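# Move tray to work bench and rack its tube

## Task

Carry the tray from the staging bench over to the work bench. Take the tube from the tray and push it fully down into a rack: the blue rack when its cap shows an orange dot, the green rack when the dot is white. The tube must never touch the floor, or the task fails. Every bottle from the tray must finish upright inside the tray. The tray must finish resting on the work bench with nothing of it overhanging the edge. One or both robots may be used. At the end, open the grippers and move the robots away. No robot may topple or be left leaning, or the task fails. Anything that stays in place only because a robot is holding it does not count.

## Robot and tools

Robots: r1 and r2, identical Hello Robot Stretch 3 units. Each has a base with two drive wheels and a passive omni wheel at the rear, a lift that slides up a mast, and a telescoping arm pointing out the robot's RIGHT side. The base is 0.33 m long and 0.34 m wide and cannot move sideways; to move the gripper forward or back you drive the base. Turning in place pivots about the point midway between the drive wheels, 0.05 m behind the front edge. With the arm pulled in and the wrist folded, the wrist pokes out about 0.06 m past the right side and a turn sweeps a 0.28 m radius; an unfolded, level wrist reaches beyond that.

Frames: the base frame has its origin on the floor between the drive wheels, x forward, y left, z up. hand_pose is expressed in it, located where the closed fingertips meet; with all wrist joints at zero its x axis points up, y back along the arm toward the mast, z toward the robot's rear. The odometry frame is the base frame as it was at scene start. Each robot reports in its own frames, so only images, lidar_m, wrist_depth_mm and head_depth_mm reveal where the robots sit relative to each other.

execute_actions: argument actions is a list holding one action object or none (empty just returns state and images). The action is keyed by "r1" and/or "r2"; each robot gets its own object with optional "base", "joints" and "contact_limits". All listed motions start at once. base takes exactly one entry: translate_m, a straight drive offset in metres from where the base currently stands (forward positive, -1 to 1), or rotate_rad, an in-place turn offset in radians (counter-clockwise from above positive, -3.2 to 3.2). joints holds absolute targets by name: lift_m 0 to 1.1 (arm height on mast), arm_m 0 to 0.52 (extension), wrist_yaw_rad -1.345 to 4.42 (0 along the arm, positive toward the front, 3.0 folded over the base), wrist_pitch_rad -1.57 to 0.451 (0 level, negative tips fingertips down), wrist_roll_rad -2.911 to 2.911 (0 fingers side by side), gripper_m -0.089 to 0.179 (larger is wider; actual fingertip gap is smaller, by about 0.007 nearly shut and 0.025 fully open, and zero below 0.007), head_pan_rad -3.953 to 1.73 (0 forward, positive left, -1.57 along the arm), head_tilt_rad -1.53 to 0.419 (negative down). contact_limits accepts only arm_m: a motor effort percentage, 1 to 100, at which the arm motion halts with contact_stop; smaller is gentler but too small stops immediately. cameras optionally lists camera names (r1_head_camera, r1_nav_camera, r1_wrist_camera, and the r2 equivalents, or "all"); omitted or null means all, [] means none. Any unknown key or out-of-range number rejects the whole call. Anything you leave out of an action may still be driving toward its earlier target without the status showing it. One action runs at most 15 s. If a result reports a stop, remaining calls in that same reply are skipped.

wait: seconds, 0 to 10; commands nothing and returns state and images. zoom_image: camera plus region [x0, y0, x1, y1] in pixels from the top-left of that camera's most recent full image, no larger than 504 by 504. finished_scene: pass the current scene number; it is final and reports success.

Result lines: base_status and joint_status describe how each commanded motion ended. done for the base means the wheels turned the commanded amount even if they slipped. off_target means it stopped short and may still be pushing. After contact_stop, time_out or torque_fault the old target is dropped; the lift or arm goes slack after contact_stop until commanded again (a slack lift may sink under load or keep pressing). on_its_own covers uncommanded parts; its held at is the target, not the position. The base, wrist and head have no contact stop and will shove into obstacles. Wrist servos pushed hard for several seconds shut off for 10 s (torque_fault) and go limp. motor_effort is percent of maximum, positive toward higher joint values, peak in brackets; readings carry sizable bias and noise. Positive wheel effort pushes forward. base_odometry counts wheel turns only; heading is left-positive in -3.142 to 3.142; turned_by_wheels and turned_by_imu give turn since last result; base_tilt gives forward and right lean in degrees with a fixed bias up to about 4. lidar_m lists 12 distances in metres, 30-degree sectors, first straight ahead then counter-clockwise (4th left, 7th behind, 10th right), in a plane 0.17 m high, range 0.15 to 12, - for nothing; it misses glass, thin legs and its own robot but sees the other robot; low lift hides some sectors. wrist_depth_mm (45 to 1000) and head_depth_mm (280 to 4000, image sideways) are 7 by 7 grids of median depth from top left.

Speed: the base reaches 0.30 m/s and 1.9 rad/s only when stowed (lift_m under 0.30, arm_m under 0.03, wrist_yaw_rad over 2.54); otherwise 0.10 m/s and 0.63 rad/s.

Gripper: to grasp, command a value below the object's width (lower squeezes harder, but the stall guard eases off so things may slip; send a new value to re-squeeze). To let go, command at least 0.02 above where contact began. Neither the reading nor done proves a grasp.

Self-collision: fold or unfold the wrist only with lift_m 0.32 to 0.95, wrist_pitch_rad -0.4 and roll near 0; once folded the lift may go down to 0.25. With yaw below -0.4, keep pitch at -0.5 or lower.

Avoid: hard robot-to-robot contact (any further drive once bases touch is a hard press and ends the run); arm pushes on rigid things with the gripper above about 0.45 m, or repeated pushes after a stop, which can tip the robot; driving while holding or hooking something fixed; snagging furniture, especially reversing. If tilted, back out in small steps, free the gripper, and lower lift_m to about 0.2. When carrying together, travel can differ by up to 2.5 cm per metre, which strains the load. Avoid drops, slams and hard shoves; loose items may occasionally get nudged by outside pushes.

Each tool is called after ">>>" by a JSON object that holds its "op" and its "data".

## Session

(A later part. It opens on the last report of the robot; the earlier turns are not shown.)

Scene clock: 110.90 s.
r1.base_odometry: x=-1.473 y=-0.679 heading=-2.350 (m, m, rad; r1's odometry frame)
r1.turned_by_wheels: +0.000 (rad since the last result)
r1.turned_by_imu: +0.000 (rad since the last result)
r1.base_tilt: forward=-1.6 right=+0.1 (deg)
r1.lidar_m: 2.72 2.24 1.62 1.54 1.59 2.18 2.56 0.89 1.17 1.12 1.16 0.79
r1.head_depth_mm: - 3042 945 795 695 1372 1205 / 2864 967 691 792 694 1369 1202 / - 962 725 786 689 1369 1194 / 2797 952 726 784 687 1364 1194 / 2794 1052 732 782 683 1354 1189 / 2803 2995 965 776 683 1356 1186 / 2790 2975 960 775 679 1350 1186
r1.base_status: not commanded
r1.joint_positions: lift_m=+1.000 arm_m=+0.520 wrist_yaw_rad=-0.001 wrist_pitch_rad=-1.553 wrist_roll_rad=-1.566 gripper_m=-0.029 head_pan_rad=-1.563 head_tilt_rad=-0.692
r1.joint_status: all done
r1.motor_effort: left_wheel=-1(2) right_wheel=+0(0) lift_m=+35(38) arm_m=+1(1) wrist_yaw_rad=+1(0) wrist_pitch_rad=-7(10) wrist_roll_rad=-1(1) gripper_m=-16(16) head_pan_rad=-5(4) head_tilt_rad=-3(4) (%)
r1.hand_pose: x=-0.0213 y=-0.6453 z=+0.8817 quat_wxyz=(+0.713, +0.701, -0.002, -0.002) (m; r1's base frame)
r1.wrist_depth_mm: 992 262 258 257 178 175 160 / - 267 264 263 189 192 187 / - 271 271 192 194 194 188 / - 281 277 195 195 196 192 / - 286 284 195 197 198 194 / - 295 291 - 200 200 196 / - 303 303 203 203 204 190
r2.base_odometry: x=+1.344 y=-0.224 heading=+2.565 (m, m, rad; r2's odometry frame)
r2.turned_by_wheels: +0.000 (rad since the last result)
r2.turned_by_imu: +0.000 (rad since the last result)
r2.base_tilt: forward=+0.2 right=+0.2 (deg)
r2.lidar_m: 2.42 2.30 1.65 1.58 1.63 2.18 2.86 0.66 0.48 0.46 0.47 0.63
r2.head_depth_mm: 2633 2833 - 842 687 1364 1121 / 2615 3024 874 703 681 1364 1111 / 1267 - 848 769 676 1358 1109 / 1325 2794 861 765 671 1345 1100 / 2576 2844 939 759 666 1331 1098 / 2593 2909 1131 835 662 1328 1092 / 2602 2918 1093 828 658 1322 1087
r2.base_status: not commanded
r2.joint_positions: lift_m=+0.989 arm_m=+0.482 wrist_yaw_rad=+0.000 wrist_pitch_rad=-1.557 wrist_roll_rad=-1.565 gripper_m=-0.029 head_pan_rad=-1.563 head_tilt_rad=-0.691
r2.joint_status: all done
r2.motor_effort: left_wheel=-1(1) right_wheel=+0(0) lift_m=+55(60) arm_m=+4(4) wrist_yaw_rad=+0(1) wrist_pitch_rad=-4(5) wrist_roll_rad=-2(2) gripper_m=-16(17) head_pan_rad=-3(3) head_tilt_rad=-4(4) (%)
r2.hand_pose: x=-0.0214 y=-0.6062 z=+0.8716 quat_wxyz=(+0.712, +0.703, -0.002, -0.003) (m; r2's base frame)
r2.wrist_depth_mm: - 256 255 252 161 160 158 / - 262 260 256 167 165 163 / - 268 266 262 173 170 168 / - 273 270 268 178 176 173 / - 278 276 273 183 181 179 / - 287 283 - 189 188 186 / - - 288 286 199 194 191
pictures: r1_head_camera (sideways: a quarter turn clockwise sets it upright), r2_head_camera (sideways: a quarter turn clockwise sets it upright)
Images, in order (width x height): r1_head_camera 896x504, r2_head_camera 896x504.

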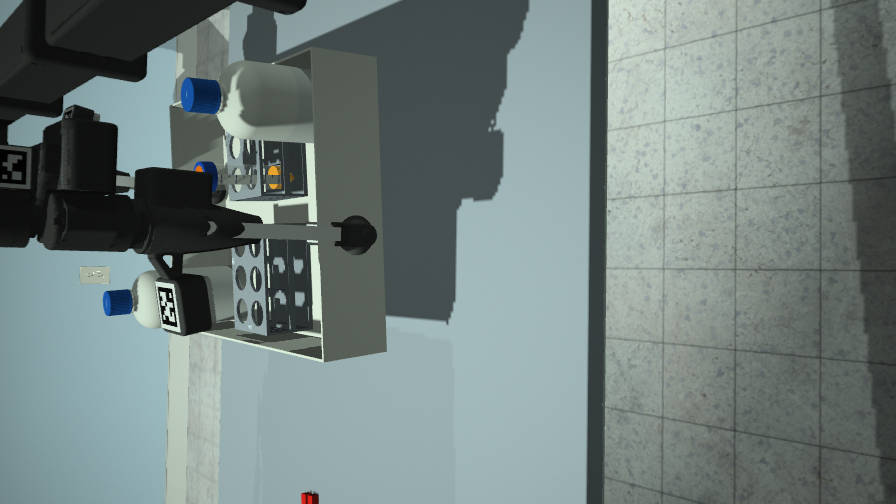

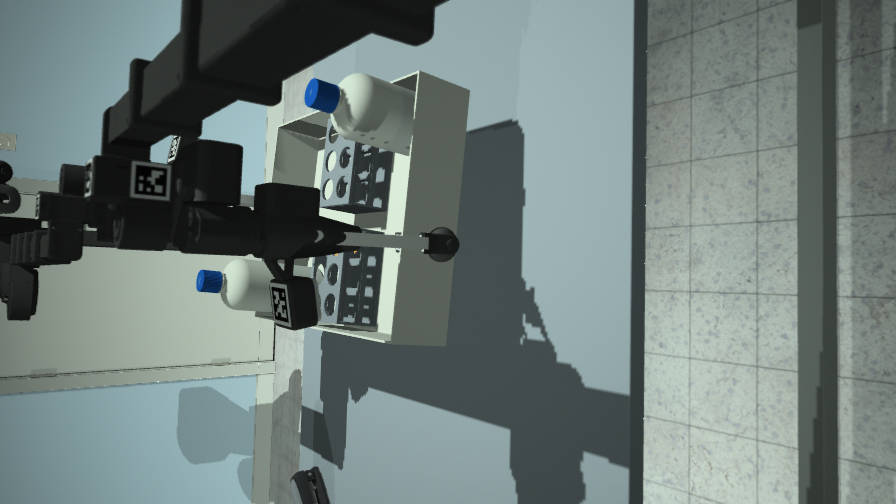

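>>> {"op": "execute_actions", "data": {"actions": [{"r1":{"joints":{"lift_m":1.09,"gripper_m":-0.06},"base":{"translate_m":-0.5}},"r2":{"joints":{"lift_m":1.08,"gripper_m":-0.06},"base":{"translate_m":0.5}}}], "cameras": ["r1_head_camera","r2_head_camera"]}}

Scene clock: 120.00 s.
r1.base_odometry: x=-1.122 y=-0.324 heading=-2.350 (m, m, rad; r1's odometry frame)
r1.turned_by_wheels: +0.000 (rad since the last result)
r1.turned_by_imu: +0.004 (rad since the last result)
r1.base_tilt: forward=-1.5 right=+0.1 (deg)
r1.lidar_m: 3.20 2.23 1.60 1.52 1.61 2.19 2.08 2.09 0.54 1.13 1.16 1.23
r1.head_depth_mm: 2763 2792 956 795 696 924 1202 / 2735 617 892 791 694 1370 1156 / 2731 788 888 786 690 1366 1195 / 2667 807 887 783 688 1364 1194 / 2707 787 879 780 684 1359 1188 / 2803 2989 966 779 681 1355 1186 / 2812 2984 961 775 681 1352 1188
r1.base_status: done
r1.joint_positions: lift_m=+1.090 arm_m=+0.520 wrist_yaw_rad=+0.000 wrist_pitch_rad=-1.566 wrist_roll_rad=-1.567 gripper_m=-0.046 head_pan_rad=-1.563 head_tilt_rad=-0.692
r1.joint_status: gripper_m off_target (ended at -0.046, target -0.060); the others done
r1.on_its_own: gripper_m is held at -0.047, not at your -0.060, by its stall guard, which is still easing
r1.motor_effort: left_wheel=-1(5) right_wheel=+0(4) lift_m=+35(36) arm_m=+1(1) wrist_yaw_rad=+0(1) wrist_pitch_rad=-1(7) wrist_roll_rad=-1(1) gripper_m=-8(100) head_pan_rad=-4(5) head_tilt_rad=-3(3) (%)
r1.hand_pose: x=-0.0214 y=-0.6419 z=+0.9720 quat_wxyz=(+0.708, +0.706, -0.001, -0.002) (m; r1's base frame)
r1.wrist_depth_mm: - - 349 340 175 170 162 / - - 349 349 190 190 184 / - - 365 361 191 192 187 / - 375 371 195 194 194 189 / - - 380 195 195 197 192 / - - 388 - 199 202 185 / - - 403 298 201 202 196
r2.base_odometry: x=+0.925 y=+0.049 heading=+2.565 (m, m, rad; r2's odometry frame)
r2.turned_by_wheels: +0.000 (rad since the last result)
r2.turned_by_imu: +0.002 (rad since the last result)
r2.base_tilt: forward=+0.0 right=+0.4 (deg)
r2.lidar_m: 1.92 2.32 1.66 1.59 1.64 2.20 3.34 0.65 0.46 0.44 0.45 2.17
r2.head_depth_mm: 2706 2909 1148 877 686 1338 1118 / 2640 2806 623 835 683 1333 1110 / - 934 744 827 676 1315 1106 / 2571 835 747 848 672 1317 1105 / 2584 2814 661 843 666 1309 1079 / 2580 2872 2731 871 663 778 1094 / 2571 2890 2695 2006 1592 1320 1134
r2.base_status: done
r2.joint_positions: lift_m=+1.079 arm_m=+0.482 wrist_yaw_rad=+0.000 wrist_pitch_rad=-1.564 wrist_roll_rad=-1.565 gripper_m=-0.037 head_pan_rad=-1.563 head_tilt_rad=-0.691
r2.joint_status: gripper_m off_target (ended at -0.037, target -0.060); the others done
r2.on_its_own: gripper_m is held at -0.038, not at your -0.060, by its stall guard, which is not easing now
r2.motor_effort: left_wheel=-1(2) right_wheel=+0(5) lift_m=+55(57) arm_m=+3(3) wrist_yaw_rad=+0(0) wrist_pitch_rad=-2(5) wrist_roll_rad=-2(2) gripper_m=-19(100) head_pan_rad=-3(3) head_tilt_rad=-4(4) (%)
r2.hand_pose: x=-0.0214 y=-0.6043 z=+0.9618 quat_wxyz=(+0.709, +0.705, -0.002, -0.003) (m; r2's base frame)
r2.wrist_depth_mm: - - 342 337 159 159 158 / - - 351 344 166 164 162 / - - 357 354 172 169 166 / - 365 364 361 177 175 171 / - - 374 368 183 181 177 / - - 380 - 189 187 183 / - - 388 386 199 192 189
pictures: r1_head_camera (sideways: a quarter turn clockwise sets it upright), r2_head_camera (sideways: a quarter turn clockwise sets it upright)
Images, in order (width x height): r1_head_camera 896x504, r2_head_camera 896x504.

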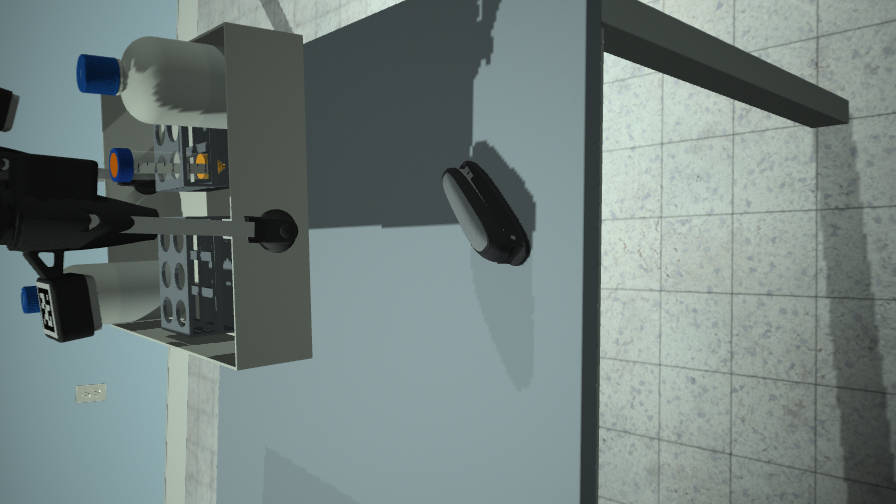

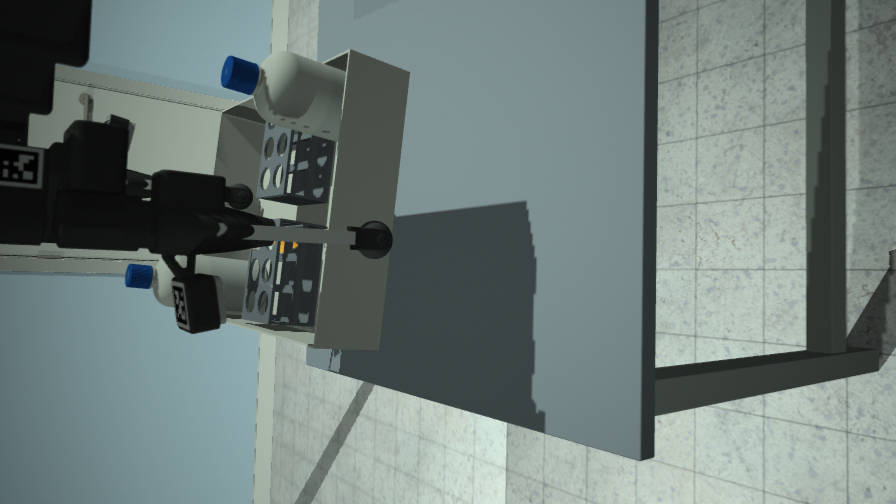

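>>> {"op": "execute_actions", "data": {"actions": [{"r1":{"joints":{"gripper_m":-0.03,"head_pan_rad":-2.4,"head_tilt_rad":-0.5},"base":{"translate_m":-1.0}},"r2":{"joints":{"gripper_m":-0.03,"head_pan_rad":-0.8,"head_tilt_rad":-0.5},"base":{"translate_m":1.0}}}], "cameras": ["r1_head_camera","r2_head_camera"]}}

Scene clock: 135.30 s.
r1.base_odometry: x=-0.419 y=+0.388 heading=-2.350 (m, m, rad; r1's odometry frame)
r1.turned_by_wheels: +0.000 (rad since the last result)
r1.turned_by_imu: +0.005 (rad since the last result)
r1.base_tilt: forward=-1.7 right=+0.0 (deg)
r1.lidar_m: 2.18 2.17 1.60 1.54 1.60 2.18 2.51 1.14 1.53 1.57 1.33 0.86
r1.head_depth_mm: - - - 2281 1915 1560 1318 / - - - 2293 1484 1518 1315 / - - - 2334 1906 1550 1314 / - - - 2441 1887 1547 1307 / - - 2885 2237 1876 1542 1303 / - - 3028 2419 1884 1541 1309 / - - 3026 2427 1873 1540 1303
r1.base_status: done
r1.joint_positions: lift_m=+1.090 arm_m=+0.520 wrist_yaw_rad=-0.002 wrist_pitch_rad=-1.569 wrist_roll_rad=-1.567 gripper_m=-0.029 head_pan_rad=-2.393 head_tilt_rad=-0.507
r1.joint_status: all done
r1.motor_effort: left_wheel=+0(6) right_wheel=-3(4) lift_m=+35(35) arm_m=+1(1) wrist_yaw_rad=+1(1) wrist_pitch_rad=+0(1) wrist_roll_rad=-1(1) gripper_m=-22(57) head_pan_rad=-5(56) head_tilt_rad=+3(20) (%)
r1.hand_pose: x=-0.0213 y=-0.6411 z=+0.9720 quat_wxyz=(+0.707, +0.707, -0.002, -0.002) (m; r1's base frame)
r1.wrist_depth_mm: - - - - 172 162 153 / - - - 191 192 192 187 / - - - 195 191 195 188 / - - - 196 194 197 192 / - - - 197 198 200 192 / - - - - 200 201 172 / - - - 202 201 201 193
r2.base_odometry: x=+0.086 y=+0.594 heading=+2.565 (m, m, rad; r2's odometry frame)
r2.turned_by_wheels: +0.000 (rad since the last result)
r2.turned_by_imu: +0.007 (rad since the last result)
r2.base_tilt: forward=+0.1 right=+0.3 (deg)
r2.lidar_m: 1.52 2.34 1.69 1.61 1.67 2.25 1.78 0.94 1.35 1.57 1.37 0.97
r2.head_depth_mm: 2730 2884 3075 2864 2019 1563 1280 / 2944 3154 3351 2820 2008 1553 1272 / 3168 3393 3595 2800 1988 1542 1268 / 3461 3701 - 1527 1838 1540 1258 / 3817 - - 1363 1952 1528 1248 / - - 1855 1194 1938 1513 1250 / - - 1812 1114 1132 1322 1240
r2.base_status: done
r2.joint_positions: lift_m=+1.079 arm_m=+0.482 wrist_yaw_rad=+0.000 wrist_pitch_rad=-1.570 wrist_roll_rad=-1.565 gripper_m=-0.029 head_pan_rad=-0.807 head_tilt_rad=-0.507
r2.joint_status: all done
r2.motor_effort: left_wheel=+0(2) right_wheel=-2(5) lift_m=+55(55) arm_m=+3(3) wrist_yaw_rad=+0(0) wrist_pitch_rad=-1(2) wrist_roll_rad=-2(2) gripper_m=-19(27) head_pan_rad=+3(34) head_tilt_rad=+3(21) (%)
r2.hand_pose: x=-0.0214 y=-0.6029 z=+0.9619 quat_wxyz=(+0.707, +0.707, -0.002, -0.003) (m; r2's base frame)
r2.wrist_depth_mm: - - - - 156 158 156 / - - - - 166 163 161 / - - - - 171 169 166 / - - - - 177 174 171 / - - - - 184 181 176 / - - - - 189 187 183 / - - - - 200 193 188
pictures: r1_head_camera (sideways: a quarter turn clockwise sets it upright), r2_head_camera (sideways: a quarter turn clockwise sets it upright)
Images, in order (width x height): r1_head_camera 896x504, r2_head_camera 896x504.

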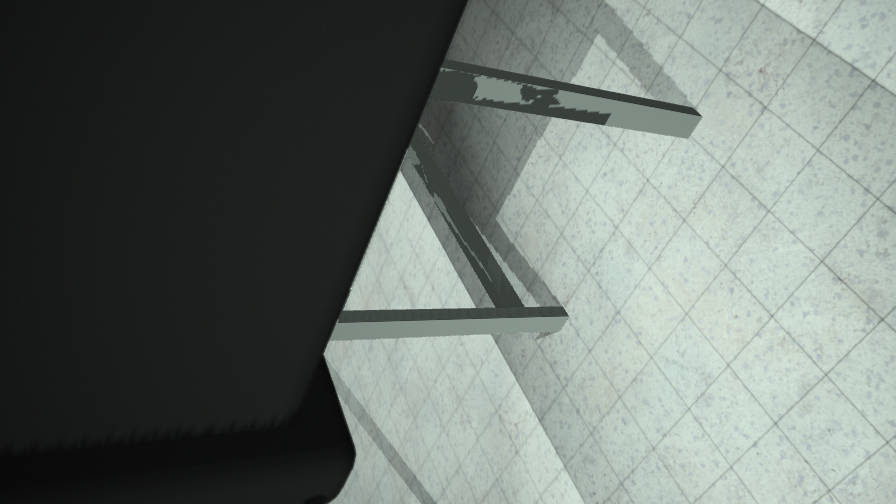

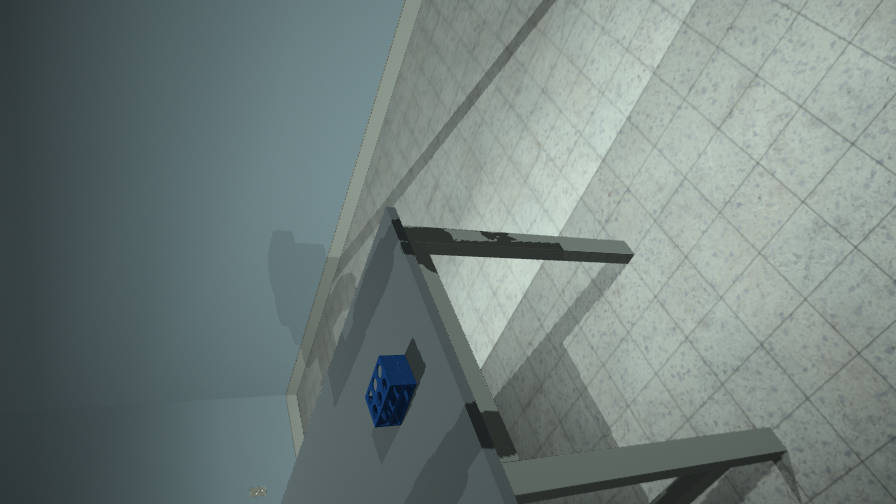

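>>> {"op": "execute_actions", "data": {"actions": [{"r1":{"joints":{"head_pan_rad":-1.57,"head_tilt_rad":-0.7},"base":{"translate_m":-1.0}},"r2":{"joints":{"arm_m":0.47},"base":{"translate_m":1.0}}}], "cameras": ["r1_head_camera","r2_head_camera","r2_nav_camera"]}}

Scene clock: 151.47 s.
r1.base_odometry: x=+0.284 y=+1.099 heading=-2.350 (m, m, rad; r1's odometry frame)
r1.turned_by_wheels: +0.000 (rad since the last result)
r1.turned_by_imu: +0.005 (rad since the last result)
r1.base_tilt: forward=-1.6 right=+0.0 (deg)
r1.lidar_m: 3.15 2.18 1.59 1.54 1.60 2.18 3.54 1.54 1.18 0.49 3.33 1.77
r1.head_depth_mm: 2846 1165 929 797 714 1376 1206 / 2749 611 879 793 713 1377 1200 / 852 770 891 788 708 1370 1201 / 841 794 917 835 779 1308 1164 / 2731 794 1944 1848 1583 1356 1193 / 2798 2975 2270 1880 1575 1354 1186 / 2801 2985 2320 1874 1569 1351 1188
r1.base_status: done
r1.joint_positions: lift_m=+1.090 arm_m=+0.520 wrist_yaw_rad=-0.003 wrist_pitch_rad=-1.569 wrist_roll_rad=-1.567 gripper_m=-0.029 head_pan_rad=-1.577 head_tilt_rad=-0.691
r1.joint_status: all done
r1.motor_effort: left_wheel=-1(6) right_wheel=-1(6) lift_m=+35(36) arm_m=+1(2) wrist_yaw_rad=+4(3) wrist_pitch_rad=+0(0) wrist_roll_rad=-1(1) gripper_m=-22(21) head_pan_rad=+5(58) head_tilt_rad=-4(20) (%)
r1.hand_pose: x=-0.0213 y=-0.6411 z=+0.9720 quat_wxyz=(+0.707, +0.707, -0.002, -0.003) (m; r1's base frame)
r1.wrist_depth_mm: - - - - 167 157 146 / - - - - 191 192 185 / - - - 193 194 195 190 / - - 371 196 196 199 195 / - - 379 198 198 200 196 / - - 388 - 199 202 178 / - - 401 203 203 205 195
r2.base_odometry: x=-0.752 y=+1.140 heading=+2.565 (m, m, rad; r2's odometry frame)
r2.turned_by_wheels: +0.000 (rad since the last result)
r2.turned_by_imu: +0.007 (rad since the last result)
r2.base_tilt: forward=+0.2 right=+0.3 (deg)
r2.lidar_m: 3.37 2.35 1.70 1.63 1.69 2.29 1.89 2.11 0.41 0.40 0.42 0.56
r2.head_depth_mm: 2714 2899 3073 2845 843 652 532 / 2942 3128 3317 1181 839 648 559 / 3159 3434 3646 1162 828 645 1205 / 3441 3709 - 1150 822 682 1256 / 3622 - - 1139 817 1431 1253 / 3366 3624 3802 1128 843 1515 1180 / 3080 3289 3511 1110 1736 1421 1248
r2.base_status: done
r2.joint_positions: lift_m=+1.079 arm_m=+0.470 wrist_yaw_rad=-0.001 wrist_pitch_rad=-1.570 wrist_roll_rad=-1.565 gripper_m=-0.029 head_pan_rad=-0.807 head_tilt_rad=-0.507
r2.joint_status: all done
r2.motor_effort: left_wheel=-1(3) right_wheel=-1(6) lift_m=+54(55) arm_m=+1(2) wrist_yaw_rad=+0(0) wrist_pitch_rad=-1(1) wrist_roll_rad=-2(2) gripper_m=-17(19) head_pan_rad=+3(3) head_tilt_rad=+3(4) (%)
r2.hand_pose: x=-0.0213 y=-0.5911 z=+0.9619 quat_wxyz=(+0.707, +0.707, -0.002, -0.003) (m; r2's base frame)
r2.wrist_depth_mm: - 347 344 340 154 150 147 / - 358 349 344 170 167 164 / - 362 357 351 176 173 169 / - 370 365 361 182 178 174 / - 380 373 368 189 184 180 / - - 385 - 194 192 186 / - - - - 206 198 192
pictures: r1_head_camera (sideways: a quarter turn clockwise sets it upright), r2_head_camera (sideways: a quarter turn clockwise sets it upright), r2_nav_camera (sideways: a quarter turn counterclockwise sets it upright)
Images, in order (width x height): r1_head_camera 896x504, r2_head_camera 896x504, r2_nav_camera 672x504.

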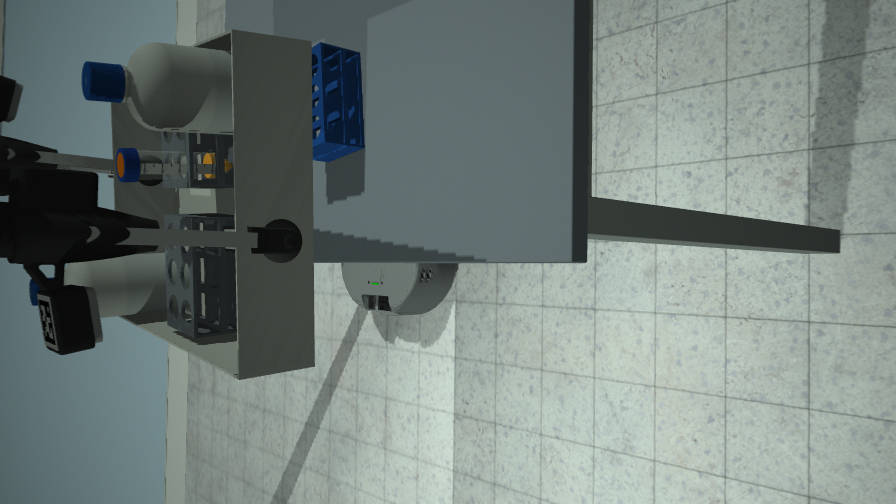

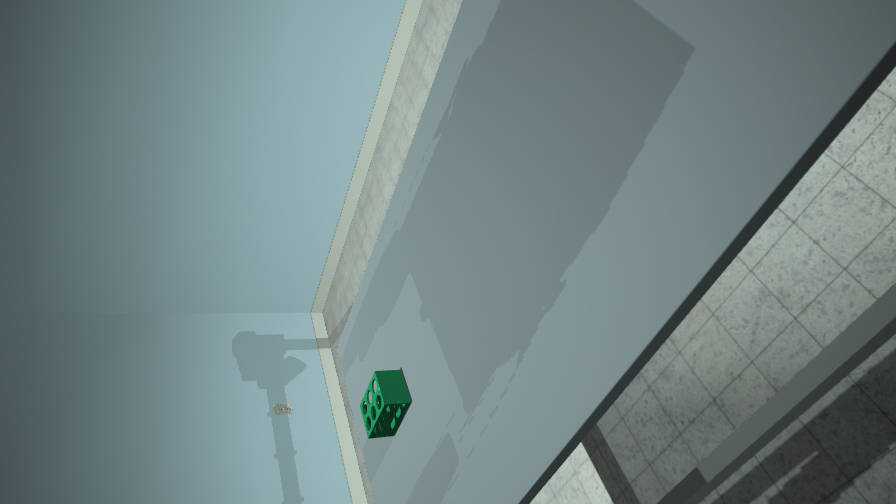

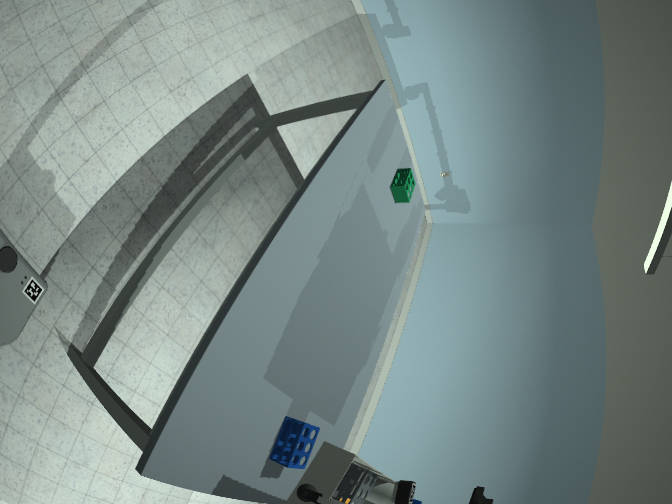

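>>> {"op": "execute_actions", "data": {"actions": [{"r1":{"base":{"translate_m":-0.62}},"r2":{"joints":{"arm_m":0.46,"head_pan_rad":-1.57,"head_tilt_rad":-0.7},"base":{"translate_m":0.6}}}], "cameras": []}}

>>> {"op": "execute_actions", "data": {"actions": [{"r1":{"joints":{"lift_m":0.95}},"r2":{"joints":{"lift_m":0.94}}}], "cameras": ["r1_head_camera","r2_head_camera"]}}

Scene clock: 163.17 s.
r1.base_odometry: x=+0.719 y=+1.541 heading=-2.350 (m, m, rad; r1's odometry frame)
r1.turned_by_wheels: +0.000 (rad since the last result)
r1.turned_by_imu: +0.004 (rad since the last result)
r1.base_tilt: forward=-1.6 right=-0.1 (deg)
r1.lidar_m: 2.37 2.18 1.60 1.54 1.60 2.19 2.93 0.98 1.18 1.14 0.76 0.73
r1.head_depth_mm: 2811 1213 960 795 714 1378 1200 / 2737 613 894 792 710 1378 1198 / 906 788 890 788 709 1363 1201 / 851 792 913 786 705 1363 1194 / 2709 791 880 783 702 1359 1190 / 2812 2999 938 778 700 1355 1187 / 2813 3026 967 775 699 1352 1188
r1.base_status: done
r1.joint_positions: lift_m=+1.090 arm_m=+0.520 wrist_yaw_rad=-0.004 wrist_pitch_rad=-1.569 wrist_roll_rad=-1.565 gripper_m=-0.029 head_pan_rad=-1.577 head_tilt_rad=-0.691
r1.joint_status: not commanded
r1.motor_effort: left_wheel=+0(6) right_wheel=-2(5) lift_m=+35(35) arm_m=+2(2) wrist_yaw_rad=+3(4) wrist_pitch_rad=+0(0) wrist_roll_rad=-2(2) gripper_m=-22(22) head_pan_rad=+5(5) head_tilt_rad=-3(4) (%)
r1.hand_pose: x=-0.0213 y=-0.6411 z=+0.9720 quat_wxyz=(+0.707, +0.707, -0.003, -0.004) (m; r1's base frame)
r1.wrist_depth_mm: - - 344 341 172 163 154 / - - 350 353 190 192 189 / - - 359 193 193 193 190 / - - 369 195 195 197 192 / - - 384 197 198 199 195 / - - 384 - 201 201 172 / - - 402 203 203 204 194
r2.base_odometry: x=-1.255 y=+1.467 heading=+2.565 (m, m, rad; r2's odometry frame)
r2.turned_by_wheels: +0.000 (rad since the last result)
r2.turned_by_imu: +0.004 (rad since the last result)
r2.base_tilt: forward=+0.0 right=+0.2 (deg)
r2.lidar_m: 2.79 2.36 1.71 1.64 1.70 2.30 2.48 0.57 0.41 0.39 0.41 0.55
r2.head_depth_mm: 2631 2863 1140 873 687 612 1167 / 2594 2833 601 802 682 608 1161 / - 902 751 800 677 1259 1157 / 2553 803 741 823 671 1257 1149 / 2547 2792 706 815 667 1252 1142 / 2534 2840 1133 836 662 1239 1136 / 2554 2863 1119 829 657 1235 1131
r2.base_status: done
r2.joint_positions: lift_m=+1.079 arm_m=+0.460 wrist_yaw_rad=-0.002 wrist_pitch_rad=-1.570 wrist_roll_rad=-1.565 gripper_m=-0.029 head_pan_rad=-1.563 head_tilt_rad=-0.691
r2.joint_status: all done
r2.motor_effort: left_wheel=+0(3) right_wheel=-1(7) lift_m=+54(54) arm_m=+1(3) wrist_yaw_rad=+1(1) wrist_pitch_rad=-1(0) wrist_roll_rad=-2(2) gripper_m=-18(18) head_pan_rad=-3(34) head_tilt_rad=-5(21) (%)
r2.hand_pose: x=-0.0213 y=-0.5811 z=+0.9619 quat_wxyz=(+0.707, +0.707, -0.003, -0.003) (m; r2's base frame)
r2.wrist_depth_mm: - 347 345 335 157 158 159 / - 357 352 347 171 168 165 / - 361 357 352 177 174 170 / - 369 366 359 183 179 175 / - 379 375 366 190 184 181 / - - 382 - 194 192 187 / - - 391 385 205 199 192
pictures: none
No camera images: the call's "cameras" was empty. Leave "cameras" out to get every camera's image.

Scene clock: 165.27 s.
r1.base_odometry: x=+0.719 y=+1.541 heading=-2.350 (m, m, rad; r1's odometry frame)
r1.turned_by_wheels: +0.000 (rad since the last result)
r1.turned_by_imu: +0.000 (rad since the last result)
r1.base_tilt: forward=-1.7 right=+0.1 (deg)
r1.lidar_m: 2.37 2.18 1.60 1.54 1.60 2.19 2.93 0.97 1.18 1.14 0.77 0.73
r1.head_depth_mm: 2813 - - 773 714 1380 1208 / 2741 3018 698 749 710 1372 1203 / - 1017 856 746 708 1366 1202 / 2772 3030 886 749 706 1370 1200 / 2844 3008 870 751 703 1361 1194 / 2816 2988 967 779 701 1348 1185 / 2804 2994 963 775 698 1349 1184
r1.base_status: not commanded
r1.joint_positions: lift_m=+0.950 arm_m=+0.520 wrist_yaw_rad=-0.004 wrist_pitch_rad=-1.569 wrist_roll_rad=-1.565 gripper_m=-0.029 head_pan_rad=-1.577 head_tilt_rad=-0.691
r1.joint_status: all done
r1.motor_effort: left_wheel=+0(1) right_wheel=-2(2) lift_m=+31(32) arm_m=+2(1) wrist_yaw_rad=+4(3) wrist_pitch_rad=+0(0) wrist_roll_rad=-1(2) gripper_m=-22(21) head_pan_rad=+5(5) head_tilt_rad=-3(4) (%)
r1.hand_pose: x=-0.0213 y=-0.6411 z=+0.8323 quat_wxyz=(+0.707, +0.707, -0.003, -0.004) (m; r1's base frame)
r1.wrist_depth_mm: 926 215 216 212 172 163 154 / 973 222 221 216 190 192 188 / 983 228 225 192 193 193 190 / - 231 231 196 196 197 192 / - 237 237 196 198 200 195 / - 245 243 - 199 203 173 / - 251 251 204 204 205 191
r2.base_odometry: x=-1.255 y=+1.467 heading=+2.565 (m, m, rad; r2's odometry frame)
r2.turned_by_wheels: +0.000 (rad since the last result)
r2.turned_by_imu: +0.000 (rad since the last result)
r2.base_tilt: forward=+0.2 right=+0.3 (deg)
r2.lidar_m: 2.79 2.36 1.71 1.64 1.69 2.31 2.48 0.57 0.41 0.39 0.41 0.55
r2.head_depth_mm: 2550 2872 - - 656 611 1169 / 2568 2775 982 681 683 608 1161 / 2477 791 981 808 678 1257 1153 / 1304 2771 863 793 672 1255 1149 / 2551 2843 2036 785 668 1244 1144 / 2549 2859 1133 836 661 1239 1138 / 2533 2846 1121 829 658 1234 1133
r2.base_status: not commanded
r2.joint_positions: lift_m=+0.940 arm_m=+0.460 wrist_yaw_rad=-0.002 wrist_pitch_rad=-1.570 wrist_roll_rad=-1.565 gripper_m=-0.029 head_pan_rad=-1.563 head_tilt_rad=-0.691
r2.joint_status: all done
r2.motor_effort: left_wheel=-1(1) right_wheel=-1(1) lift_m=+39(49) arm_m=+2(2) wrist_yaw_rad=+0(1) wrist_pitch_rad=+0(1) wrist_roll_rad=-2(2) gripper_m=-17(18) head_pan_rad=-3(3) head_tilt_rad=-5(5) (%)
r2.hand_pose: x=-0.0213 y=-0.5810 z=+0.8225 quat_wxyz=(+0.707, +0.707, -0.003, -0.003) (m; r2's base frame)
r2.wrist_depth_mm: 214 210 209 205 156 158 160 / 218 216 213 209 172 168 165 / 222 220 217 214 178 174 170 / 228 225 221 218 183 180 175 / 232 229 228 222 190 185 180 / 238 235 232 - 194 192 187 / - 240 236 233 205 199 192
pictures: r1_head_camera (sideways: a quarter turn clockwise sets it upright), r2_head_camera (sideways: a quarter turn clockwise sets it upright)
Images, in order (width x height): r1_head_camera 896x504, r2_head_camera 896x504.

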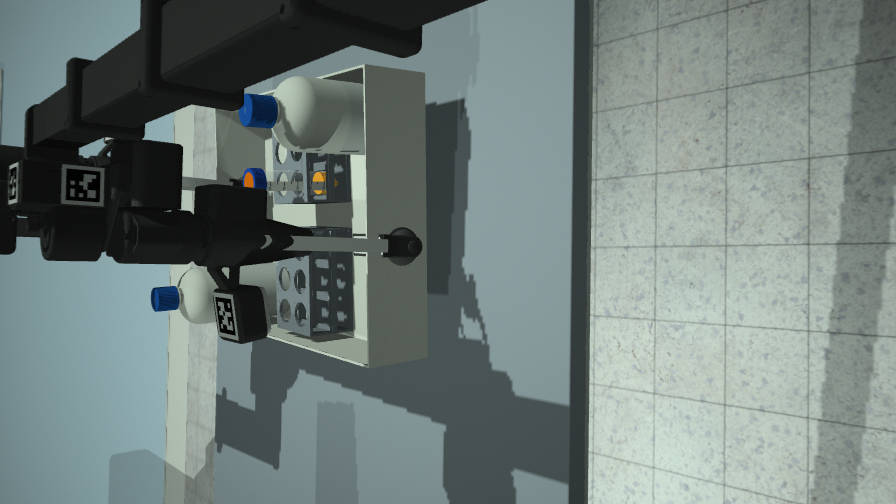

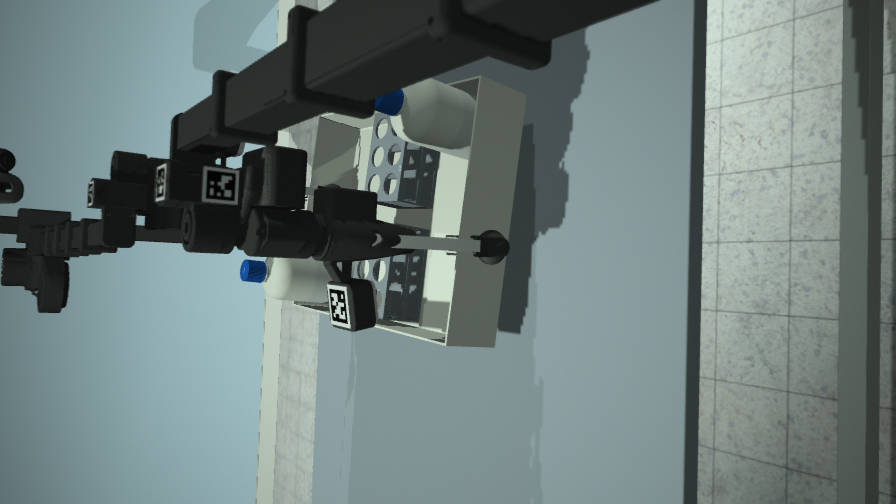

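>>> {"op": "execute_actions", "data": {"actions": [{"r1":{"joints":{"lift_m":0.918}},"r2":{"joints":{"lift_m":0.908}}}], "cameras": []}}

>>> {"op": "execute_actions", "data": {"actions": [{"r1":{"joints":{"gripper_m":0.06}},"r2":{"joints":{"gripper_m":0.06}}}], "cameras": []}}

>>> {"op": "execute_actions", "data": {"actions": [{"r1":{"joints":{"lift_m":1.1}},"r2":{"joints":{"lift_m":1.1}}}], "cameras": ["r1_head_camera","r2_head_camera","r1_wrist_camera","r2_wrist_camera"]}}

Scene clock: 169.63 s.
r1.base_odometry: x=+0.719 y=+1.541 heading=-2.350 (m, m, rad; r1's odometry frame)
r1.turned_by_wheels: +0.000 (rad since the last result)
r1.turned_by_imu: +0.000 (rad since the last result)
r1.base_tilt: forward=-1.6 right=+0.0 (deg)
r1.lidar_m: 2.37 2.18 1.60 1.54 1.60 2.19 2.93 0.97 1.18 1.14 0.76 0.73
r1.head_depth_mm: 2823 3053 - - 1496 1377 1202 / 2773 - 717 751 710 1374 1194 / 804 1107 888 761 709 1368 1195 / 2731 950 900 749 706 1361 1195 / 2815 2977 894 753 702 1356 1192 / 2806 2970 971 779 700 1353 1190 / 2818 2989 964 776 697 1355 1183
r1.base_status: not commanded
r1.joint_positions: lift_m=+0.918 arm_m=+0.520 wrist_yaw_rad=-0.004 wrist_pitch_rad=-1.569 wrist_roll_rad=-1.565 gripper_m=-0.029 head_pan_rad=-1.577 head_tilt_rad=-0.691
r1.joint_status: all done
r1.motor_effort: left_wheel=+1(1) right_wheel=-2(2) lift_m=+30(32) arm_m=+2(2) wrist_yaw_rad=+3(2) wrist_pitch_rad=+1(1) wrist_roll_rad=-2(2) gripper_m=-22(22) head_pan_rad=+5(4) head_tilt_rad=-4(4) (%)
r1.hand_pose: x=-0.0213 y=-0.6411 z=+0.8003 quat_wxyz=(+0.707, +0.707, -0.003, -0.004) (m; r1's base frame)
r1.wrist_depth_mm: 188 185 183 182 178 169 157 / 192 191 188 185 183 181 177 / 196 194 194 190 188 186 181 / 200 200 198 194 192 193 185 / 208 205 203 195 197 197 189 / - 210 209 - 201 202 178 / - 217 214 210 210 206 188
r2.base_odometry: x=-1.255 y=+1.467 heading=+2.565 (m, m, rad; r2's odometry frame)
r2.turned_by_wheels: +0.000 (rad since the last result)
r2.turned_by_imu: +0.000 (rad since the last result)
r2.base_tilt: forward=-0.1 right=+0.3 (deg)
r2.lidar_m: 2.79 2.36 1.71 1.64 1.70 2.31 2.47 0.57 0.41 0.39 0.41 0.55
r2.head_depth_mm: 2551 2841 3080 - - 1272 1181 / 2553 2817 - 688 682 607 1159 / 2545 800 1007 822 677 1260 1153 / 1337 2756 917 819 672 1256 1151 / 2520 2845 1152 820 667 1244 1144 / 2570 2840 1134 836 663 1240 1136 / 2547 2847 1118 832 659 1231 1136
r2.base_status: not commanded
r2.joint_positions: lift_m=+0.911 arm_m=+0.460 wrist_yaw_rad=-0.002 wrist_pitch_rad=-1.570 wrist_roll_rad=-1.565 gripper_m=-0.029 head_pan_rad=-1.563 head_tilt_rad=-0.691
r2.joint_status: lift_m contact_stop (moved -0.029 of -0.032)
r2.on_its_own: lift_m is slack since a contact_stop, until your next command for it
r2.motor_effort: left_wheel=-2(2) right_wheel=+2(2) lift_m=+39(40) arm_m=+3(2) wrist_yaw_rad=+1(1) wrist_pitch_rad=+0(0) wrist_roll_rad=-2(2) gripper_m=-17(18) head_pan_rad=-3(3) head_tilt_rad=-4(5) (%)
r2.hand_pose: x=-0.0213 y=-0.5809 z=+0.7932 quat_wxyz=(+0.707, +0.707, -0.003, -0.003) (m; r2's base frame)
r2.wrist_depth_mm: 186 183 182 179 148 148 150 / 190 187 186 183 179 177 174 / 193 191 189 187 182 180 177 / 198 197 192 191 186 184 181 / 201 199 198 194 190 188 185 / 205 204 202 - 193 191 189 / 211 209 206 202 200 195 191
pictures: none
No camera images: the call's "cameras" was empty. Leave "cameras" out to get every camera's image.

not run: a stop came earlier in this reply.

not run: a stop came earlier in this reply.

>>> {"op": "execute_actions", "data": {"actions": [{"r1":{"joints":{"gripper_m":0.06}},"r2":{"joints":{"gripper_m":0.06,"lift_m":0.913}}}], "cameras": []}}

>>> {"op": "execute_actions", "data": {"actions": [{"r1":{"joints":{"lift_m":1.1}},"r2":{"joints":{"lift_m":1.1}}}], "cameras": ["r1_head_camera","r2_head_camera","r1_wrist_camera","r2_wrist_camera"]}}

Scene clock: 174.23 s.
r1.base_odometry: x=+0.719 y=+1.541 heading=-2.350 (m, m, rad; r1's odometry frame)
r1.turned_by_wheels: +0.000 (rad since the last result)
r1.turned_by_imu: +0.000 (rad since the last result)
r1.base_tilt: forward=-1.7 right=+0.0 (deg)
r1.lidar_m: 2.37 2.18 1.59 1.54 1.59 2.19 2.92 0.97 1.18 1.14 0.77 0.73
r1.head_depth_mm: 2817 3064 - - 1490 1375 1206 / 2768 - 719 751 710 1373 1204 / 802 - 899 758 709 1368 1200 / 2753 951 903 749 704 1364 1198 / 2821 3020 894 754 703 1356 1192 / 2809 3012 967 779 699 1358 1186 / 2791 3025 964 775 697 1353 1187
r1.base_status: not commanded
r1.joint_positions: lift_m=+0.918 arm_m=+0.520 wrist_yaw_rad=-0.002 wrist_pitch_rad=-1.568 wrist_roll_rad=-1.565 gripper_m=+0.060 head_pan_rad=-1.577 head_tilt_rad=-0.691
r1.joint_status: all done
r1.motor_effort: left_wheel=-1(1) right_wheel=+0(2) lift_m=+30(31) arm_m=+2(2) wrist_yaw_rad=+2(2) wrist_pitch_rad=+0(0) wrist_roll_rad=-2(2) gripper_m=+1(99) head_pan_rad=+5(5) head_tilt_rad=-5(4) (%)
r1.hand_pose: x=-0.0213 y=-0.6416 z=+0.8003 quat_wxyz=(+0.708, +0.706, -0.003, -0.003) (m; r1's base frame)
r1.wrist_depth_mm: 187 186 184 183 181 170 159 / 193 189 189 187 187 185 179 / 195 193 194 192 190 189 182 / 200 200 199 199 194 193 187 / 207 204 202 201 200 199 192 / - 209 - 205 204 202 173 / - 216 218 212 211 207 185
r2.base_odometry: x=-1.255 y=+1.467 heading=+2.565 (m, m, rad; r2's odometry frame)
r2.turned_by_wheels: +0.000 (rad since the last result)
r2.turned_by_imu: +0.000 (rad since the last result)
r2.base_tilt: forward=+0.2 right=+0.4 (deg)
r2.lidar_m: 2.79 2.35 1.71 1.64 1.70 2.31 2.47 0.57 0.41 0.39 0.41 0.55
r2.head_depth_mm: 2546 2884 3036 - - 1270 1168 / 2568 2812 - 687 681 607 1162 / 2551 799 1011 822 678 1256 1154 / 1334 2769 913 817 670 1254 1147 / 2507 2849 1150 813 668 1244 1147 / 2543 2860 1133 836 661 1241 1140 / 2567 2830 1118 827 656 1233 1130
r2.base_status: not commanded
r2.joint_positions: lift_m=+0.913 arm_m=+0.460 wrist_yaw_rad=-0.002 wrist_pitch_rad=-1.567 wrist_roll_rad=-1.565 gripper_m=+0.060 head_pan_rad=-1.563 head_tilt_rad=-0.691
r2.joint_status: all done
r2.motor_effort: left_wheel=-1(2) right_wheel=+0(1) lift_m=+48(54) arm_m=+3(3) wrist_yaw_rad=+2(1) wrist_pitch_rad=-1(1) wrist_roll_rad=-2(2) gripper_m=+1(78) head_pan_rad=-3(3) head_tilt_rad=-4(5) (%)
r2.hand_pose: x=-0.0213 y=-0.5817 z=+0.7951 quat_wxyz=(+0.708, +0.706, -0.003, -0.003) (m; r2's base frame)
r2.wrist_depth_mm: 186 184 183 180 149 149 151 / 190 188 187 183 180 178 176 / 193 192 190 187 184 182 179 / 198 196 194 191 188 186 182 / 202 201 198 195 191 189 184 / 206 205 203 199 196 193 191 / 212 210 208 203 200 198 194
pictures: none
No camera images: the call's "cameras" was empty. Leave "cameras" out to get every camera's image.

Scene clock: 176.77 s.
r1.base_odometry: x=+0.719 y=+1.541 heading=-2.350 (m, m, rad; r1's odometry frame)
r1.turned_by_wheels: +0.000 (rad since the last result)
r1.turned_by_imu: +0.000 (rad since the last result)
r1.base_tilt: forward=-1.6 right=-0.1 (deg)
r1.lidar_m: 2.36 2.18 1.59 1.54 1.59 2.19 2.92 0.98 1.18 1.14 0.77 0.73
r1.head_depth_mm: 2823 3026 997 796 713 1378 1211 / 2799 3025 724 751 711 1364 1200 / 2770 2983 903 761 708 1369 1196 / 2863 2989 908 750 706 1361 1192 / 2894 3027 902 751 704 1361 1187 / 2800 2982 967 779 698 1360 1185 / 2821 3007 966 775 697 1350 1185
r1.base_status: not commanded
r1.joint_positions: lift_m=+1.099 arm_m=+0.520 wrist_yaw_rad=-0.002 wrist_pitch_rad=-1.567 wrist_roll_rad=-1.565 gripper_m=+0.060 head_pan_rad=-1.577 head_tilt_rad=-0.691
r1.joint_status: all done
r1.motor_effort: left_wheel=-1(1) right_wheel=+0(0) lift_m=+29(30) arm_m=+1(1) wrist_yaw_rad=+1(2) wrist_pitch_rad=+0(1) wrist_roll_rad=-2(2) gripper_m=+1(1) head_pan_rad=+5(5) head_tilt_rad=-3(4) (%)
r1.hand_pose: x=-0.0213 y=-0.6417 z=+0.9817 quat_wxyz=(+0.708, +0.706, -0.003, -0.003) (m; r1's base frame)
r1.wrist_depth_mm: - - 358 352 352 356 350 / - - 362 359 351 335 352 / - - 373 366 371 336 338 / - - 381 380 376 321 375 / - - 393 390 382 347 380 / - - - 378 353 331 388 / - - 416 288 364 369 399
r2.base_odometry: x=-1.255 y=+1.467 heading=+2.565 (m, m, rad; r2's odometry frame)
r2.turned_by_wheels: +0.000 (rad since the last result)
r2.turned_by_imu: +0.000 (rad since the last result)
r2.base_tilt: forward=+0.0 right=+0.4 (deg)
r2.lidar_m: 2.78 2.35 1.71 1.64 1.70 2.30 2.47 0.57 0.41 0.39 0.41 0.55
r2.head_depth_mm: 2587 2830 2913 875 686 612 1163 / 2516 2861 2852 688 682 609 1161 / - 2881 2835 823 677 1263 1157 / 2553 2918 996 817 673 1252 1152 / 2581 2913 1142 815 667 1246 1139 / 2557 2872 1134 838 662 1243 1135 / 2549 2872 1117 828 657 1230 1129
r2.base_status: not commanded
r2.joint_positions: lift_m=+1.100 arm_m=+0.460 wrist_yaw_rad=-0.002 wrist_pitch_rad=-1.567 wrist_roll_rad=-1.565 gripper_m=+0.060 head_pan_rad=-1.563 head_tilt_rad=-0.691
r2.joint_status: all done
r2.motor_effort: left_wheel=-1(2) right_wheel=+0(0) lift_m=+48(50) arm_m=+3(2) wrist_yaw_rad=+1(1) wrist_pitch_rad=-1(1) wrist_roll_rad=-2(2) gripper_m=+1(1) head_pan_rad=-3(3) head_tilt_rad=-4(4) (%)
r2.hand_pose: x=-0.0213 y=-0.5818 z=+0.9821 quat_wxyz=(+0.708, +0.706, -0.003, -0.003) (m; r2's base frame)
r2.wrist_depth_mm: - 365 362 361 355 353 351 / - 377 371 365 361 337 352 / - - 376 373 368 334 336 / - 388 384 380 375 340 364 / - - 395 389 382 354 374 / - - 403 397 390 328 384 / - - 411 405 311 361 389
pictures: r1_head_camera (sideways: a quarter turn clockwise sets it upright), r1_wrist_camera, r2_head_camera (sideways: a quarter turn clockwise sets it upright), r2_wrist_camera
Images, in order (width x height): r1_head_camera 896x504, r1_wrist_camera 644x364, r2_head_camera 896x504, r2_wrist_camera 644x364.

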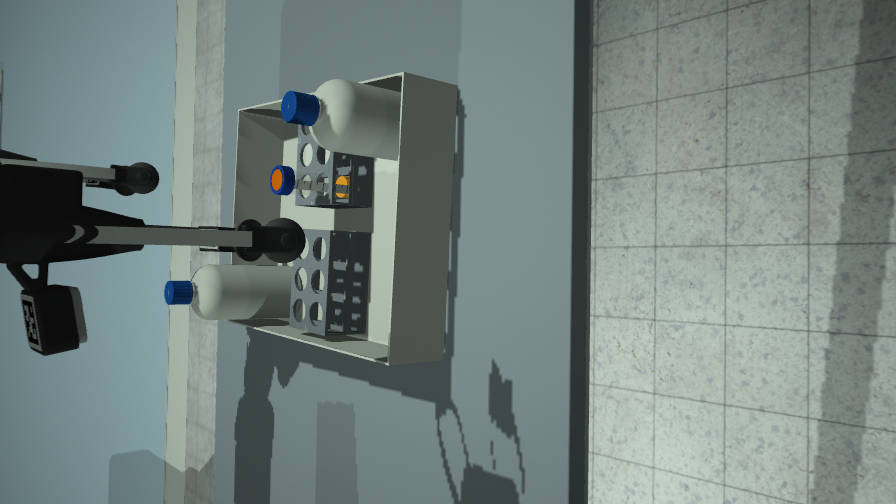

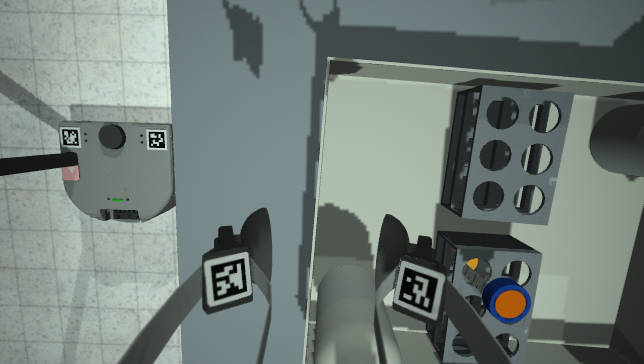

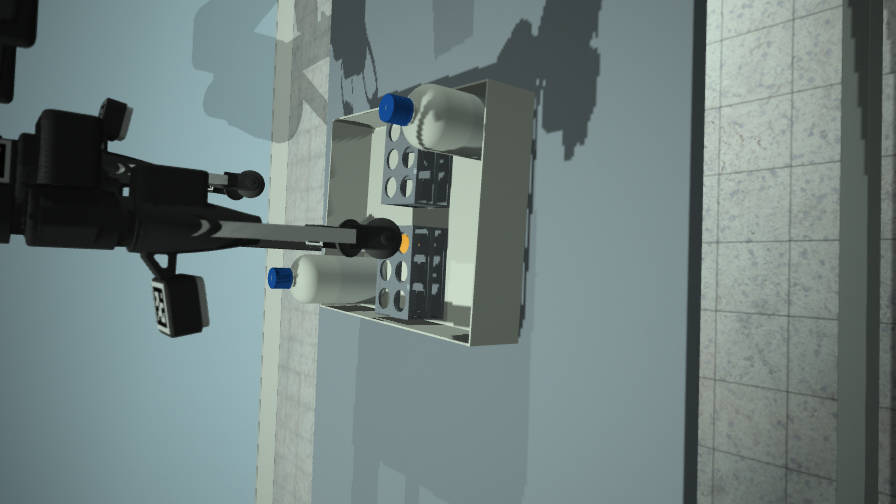

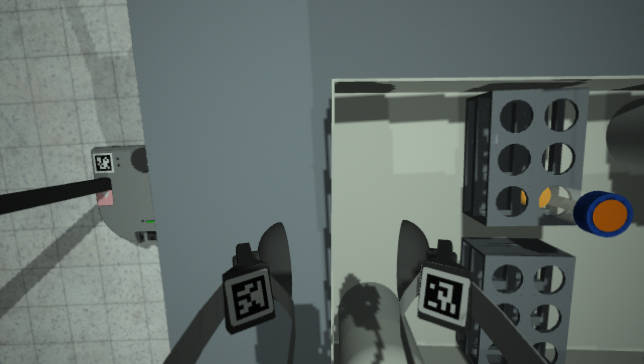

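>>> {"op": "execute_actions", "data": {"actions": [{"r1":{"joints":{"arm_m":0.0}},"r2":{"joints":{"arm_m":0.1,"wrist_pitch_rad":0,"wrist_roll_rad":0,"gripper_m":0.09}}}], "cameras": []}}

>>> {"op": "execute_actions", "data": {"actions": [{"r2":{"joints":{"lift_m":0.8}}}], "cameras": ["r2_head_camera","r2_wrist_camera"]}}

Scene clock: 193.33 s.
r1.base_odometry: x=+0.719 y=+1.541 heading=-2.350 (m, m, rad; r1's odometry frame)
r1.turned_by_wheels: +0.000 (rad since the last result)
r1.turned_by_imu: +0.000 (rad since the last result)
r1.base_tilt: forward=-1.6 right=+0.0 (deg)
r1.lidar_m: 2.37 2.19 1.59 1.54 1.60 2.19 2.93 0.98 1.18 1.14 0.77 0.73
r1.head_depth_mm: - - - - - - 1171 / - - - - - - - / - - - - - - - / 2793 2984 916 750 - - 1176 / 2832 2991 901 754 685 1308 1192 / 2821 2976 970 778 684 - 1149 / 2818 2998 962 775 680 - 1133
r1.base_status: not commanded
r1.joint_positions: lift_m=+1.099 arm_m=+0.002 wrist_yaw_rad=+0.000 wrist_pitch_rad=-1.566 wrist_roll_rad=-1.566 gripper_m=+0.060 head_pan_rad=-1.577 head_tilt_rad=-0.691
r1.joint_status: all done
joint sent to its limit — the command would take r1.arm_m past its lower limit, so that joint was sent only as far as its limit.
r1.motor_effort: left_wheel=+0(1) right_wheel=+0(0) lift_m=+29(29) arm_m=-3(3) wrist_yaw_rad=+0(1) wrist_pitch_rad=-1(1) wrist_roll_rad=-1(2) gripper_m=+1(1) head_pan_rad=+5(5) head_tilt_rad=-3(3) (%)
r1.hand_pose: x=-0.0214 y=-0.1238 z=+0.9817 quat_wxyz=(+0.708, +0.706, -0.001, -0.002) (m; r1's base frame)
r1.wrist_depth_mm: - - - - - - - / - - - - - - - / - - - - - - - / - - - - - - 452 / - - - - - - 405 / - - - - - - 402 / - - - - - - 415
r2.base_odometry: x=-1.255 y=+1.467 heading=+2.565 (m, m, rad; r2's odometry frame)
r2.turned_by_wheels: +0.000 (rad since the last result)
r2.turned_by_imu: +0.001 (rad since the last result)
r2.base_tilt: forward=+0.2 right=+0.2 (deg)
r2.lidar_m: 2.79 2.36 1.71 1.64 1.70 2.30 2.47 0.57 0.41 0.39 0.41 0.55
r2.head_depth_mm: - - 1090 876 688 611 1164 / - - 1077 688 682 608 1164 / - - - 823 677 1266 1150 / 2518 2908 953 818 672 1254 1150 / 2550 2845 1139 817 668 1249 1143 / 2559 2841 1133 836 662 1239 1137 / 2541 2852 1119 828 657 1233 1132
r2.base_status: not commanded
r2.joint_positions: lift_m=+1.100 arm_m=+0.100 wrist_yaw_rad=-0.001 wrist_pitch_rad=-0.021 wrist_roll_rad=-0.007 gripper_m=+0.090 head_pan_rad=-1.563 head_tilt_rad=-0.691
r2.joint_status: all done
r2.motor_effort: left_wheel=-2(1) right_wheel=+0(0) lift_m=+47(47) arm_m=-4(5) wrist_yaw_rad=+0(1) wrist_pitch_rad=+6(5) wrist_roll_rad=+2(1) gripper_m=+1(82) head_pan_rad=-3(2) head_tilt_rad=-5(4) (%)
r2.hand_pose: x=-0.0216 y=-0.5009 z=+1.2090 quat_wxyz=(+0.710, +0.007, -0.704, -0.008) (m; r2's base frame)
r2.wrist_depth_mm: - - - - - - - / - - - - - - - / - - - - - - - / - - - - - - - / - - - - - - - / - - - - - - - / 861 843 833 673 812 781 -
pictures: none
No camera images: the call's "cameras" was empty. Leave "cameras" out to get every camera's image.

Scene clock: 196.90 s.
r1.base_odometry: x=+0.719 y=+1.541 heading=-2.350 (m, m, rad; r1's odometry frame)
r1.turned_by_wheels: +0.000 (rad since the last result)
r1.turned_by_imu: +0.000 (rad since the last result)
r1.base_tilt: forward=-1.5 right=+0.0 (deg)
r1.lidar_m: 2.37 2.18 1.60 1.54 1.60 2.19 2.93 0.98 1.18 1.14 0.77 0.73
r1.head_depth_mm: - - - - - - 1175 / - - - - - - - / - - - - - - - / 1542 1573 916 751 - - 1174 / 2836 2997 897 755 684 1308 1194 / 2824 3015 969 778 683 - 1151 / 2806 2985 964 776 680 - 1137
r1.base_status: not commanded
r1.joint_positions: lift_m=+1.099 arm_m=+0.002 wrist_yaw_rad=+0.000 wrist_pitch_rad=-1.566 wrist_roll_rad=-1.566 gripper_m=+0.060 head_pan_rad=-1.577 head_tilt_rad=-0.691
r1.joint_status: not commanded
r1.motor_effort: left_wheel=-1(1) right_wheel=+0(0) lift_m=+29(29) arm_m=-2(3) wrist_yaw_rad=-1(1) wrist_pitch_rad=-1(1) wrist_roll_rad=-2(2) gripper_m=+2(1) head_pan_rad=+5(5) head_tilt_rad=-4(4) (%)
r1.hand_pose: x=-0.0214 y=-0.1238 z=+0.9817 quat_wxyz=(+0.708, +0.706, -0.001, -0.002) (m; r1's base frame)
r1.wrist_depth_mm: - - - - - - - / - - - - - - - / - - - - - - - / - - - - - - 448 / - - - - - - 403 / - - - - - - 396 / - - - - - - 408
r2.base_odometry: x=-1.255 y=+1.467 heading=+2.565 (m, m, rad; r2's odometry frame)
r2.turned_by_wheels: +0.000 (rad since the last result)
r2.turned_by_imu: +0.000 (rad since the last result)
r2.base_tilt: forward=+0.1 right=+0.4 (deg)
r2.lidar_m: 2.79 2.35 1.70 1.64 1.70 2.31 2.48 0.57 0.41 0.39 0.41 0.55
r2.head_depth_mm: 2549 2851 2923 874 697 - - / 2540 2866 2864 688 712 - 1090 / 2470 2843 2832 837 701 - 1090 / 2519 2816 1001 821 - - 1148 / 2544 2852 1139 831 666 1247 1142 / 2554 2852 1131 837 662 1238 1137 / 2555 2844 1118 828 657 1233 1130
r2.base_status: not commanded
r2.joint_positions: lift_m=+0.800 arm_m=+0.100 wrist_yaw_rad=-0.001 wrist_pitch_rad=-0.021 wrist_roll_rad=-0.007 gripper_m=+0.090 head_pan_rad=-1.563 head_tilt_rad=-0.691
r2.joint_status: all done
r2.motor_effort: left_wheel=-1(2) right_wheel=+0(0) lift_m=+31(43) arm_m=-4(4) wrist_yaw_rad=-1(0) wrist_pitch_rad=+6(6) wrist_roll_rad=+2(2) gripper_m=+1(1) head_pan_rad=-3(3) head_tilt_rad=-4(4) (%)
r2.hand_pose: x=-0.0216 y=-0.5009 z=+0.9096 quat_wxyz=(+0.710, +0.007, -0.704, -0.008) (m; r2's base frame)
r2.wrist_depth_mm: - - - - - - - / - - - - - - - / - - - - - - - / - - - - - - - / 718 708 701 485 477 250 671 / 463 463 - 411 437 246 445 / 347 347 259 254 249 245 321
pictures: r2_head_camera (sideways: a quarter turn clockwise sets it upright), r2_wrist_camera
Images, in order (width x height): r2_head_camera 896x504, r2_wrist_camera 644x364.

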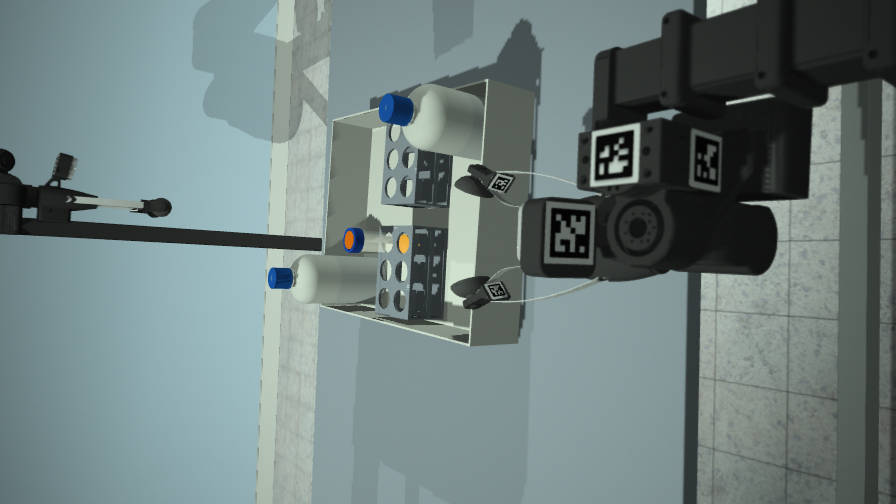

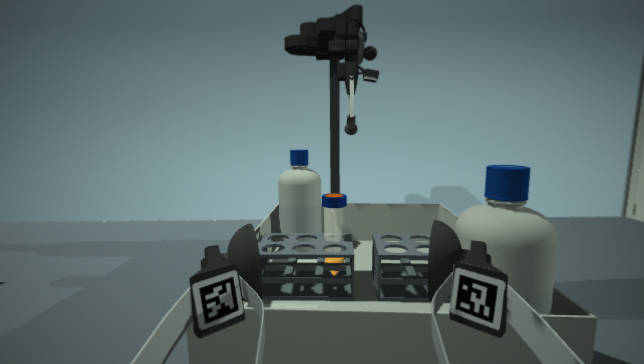

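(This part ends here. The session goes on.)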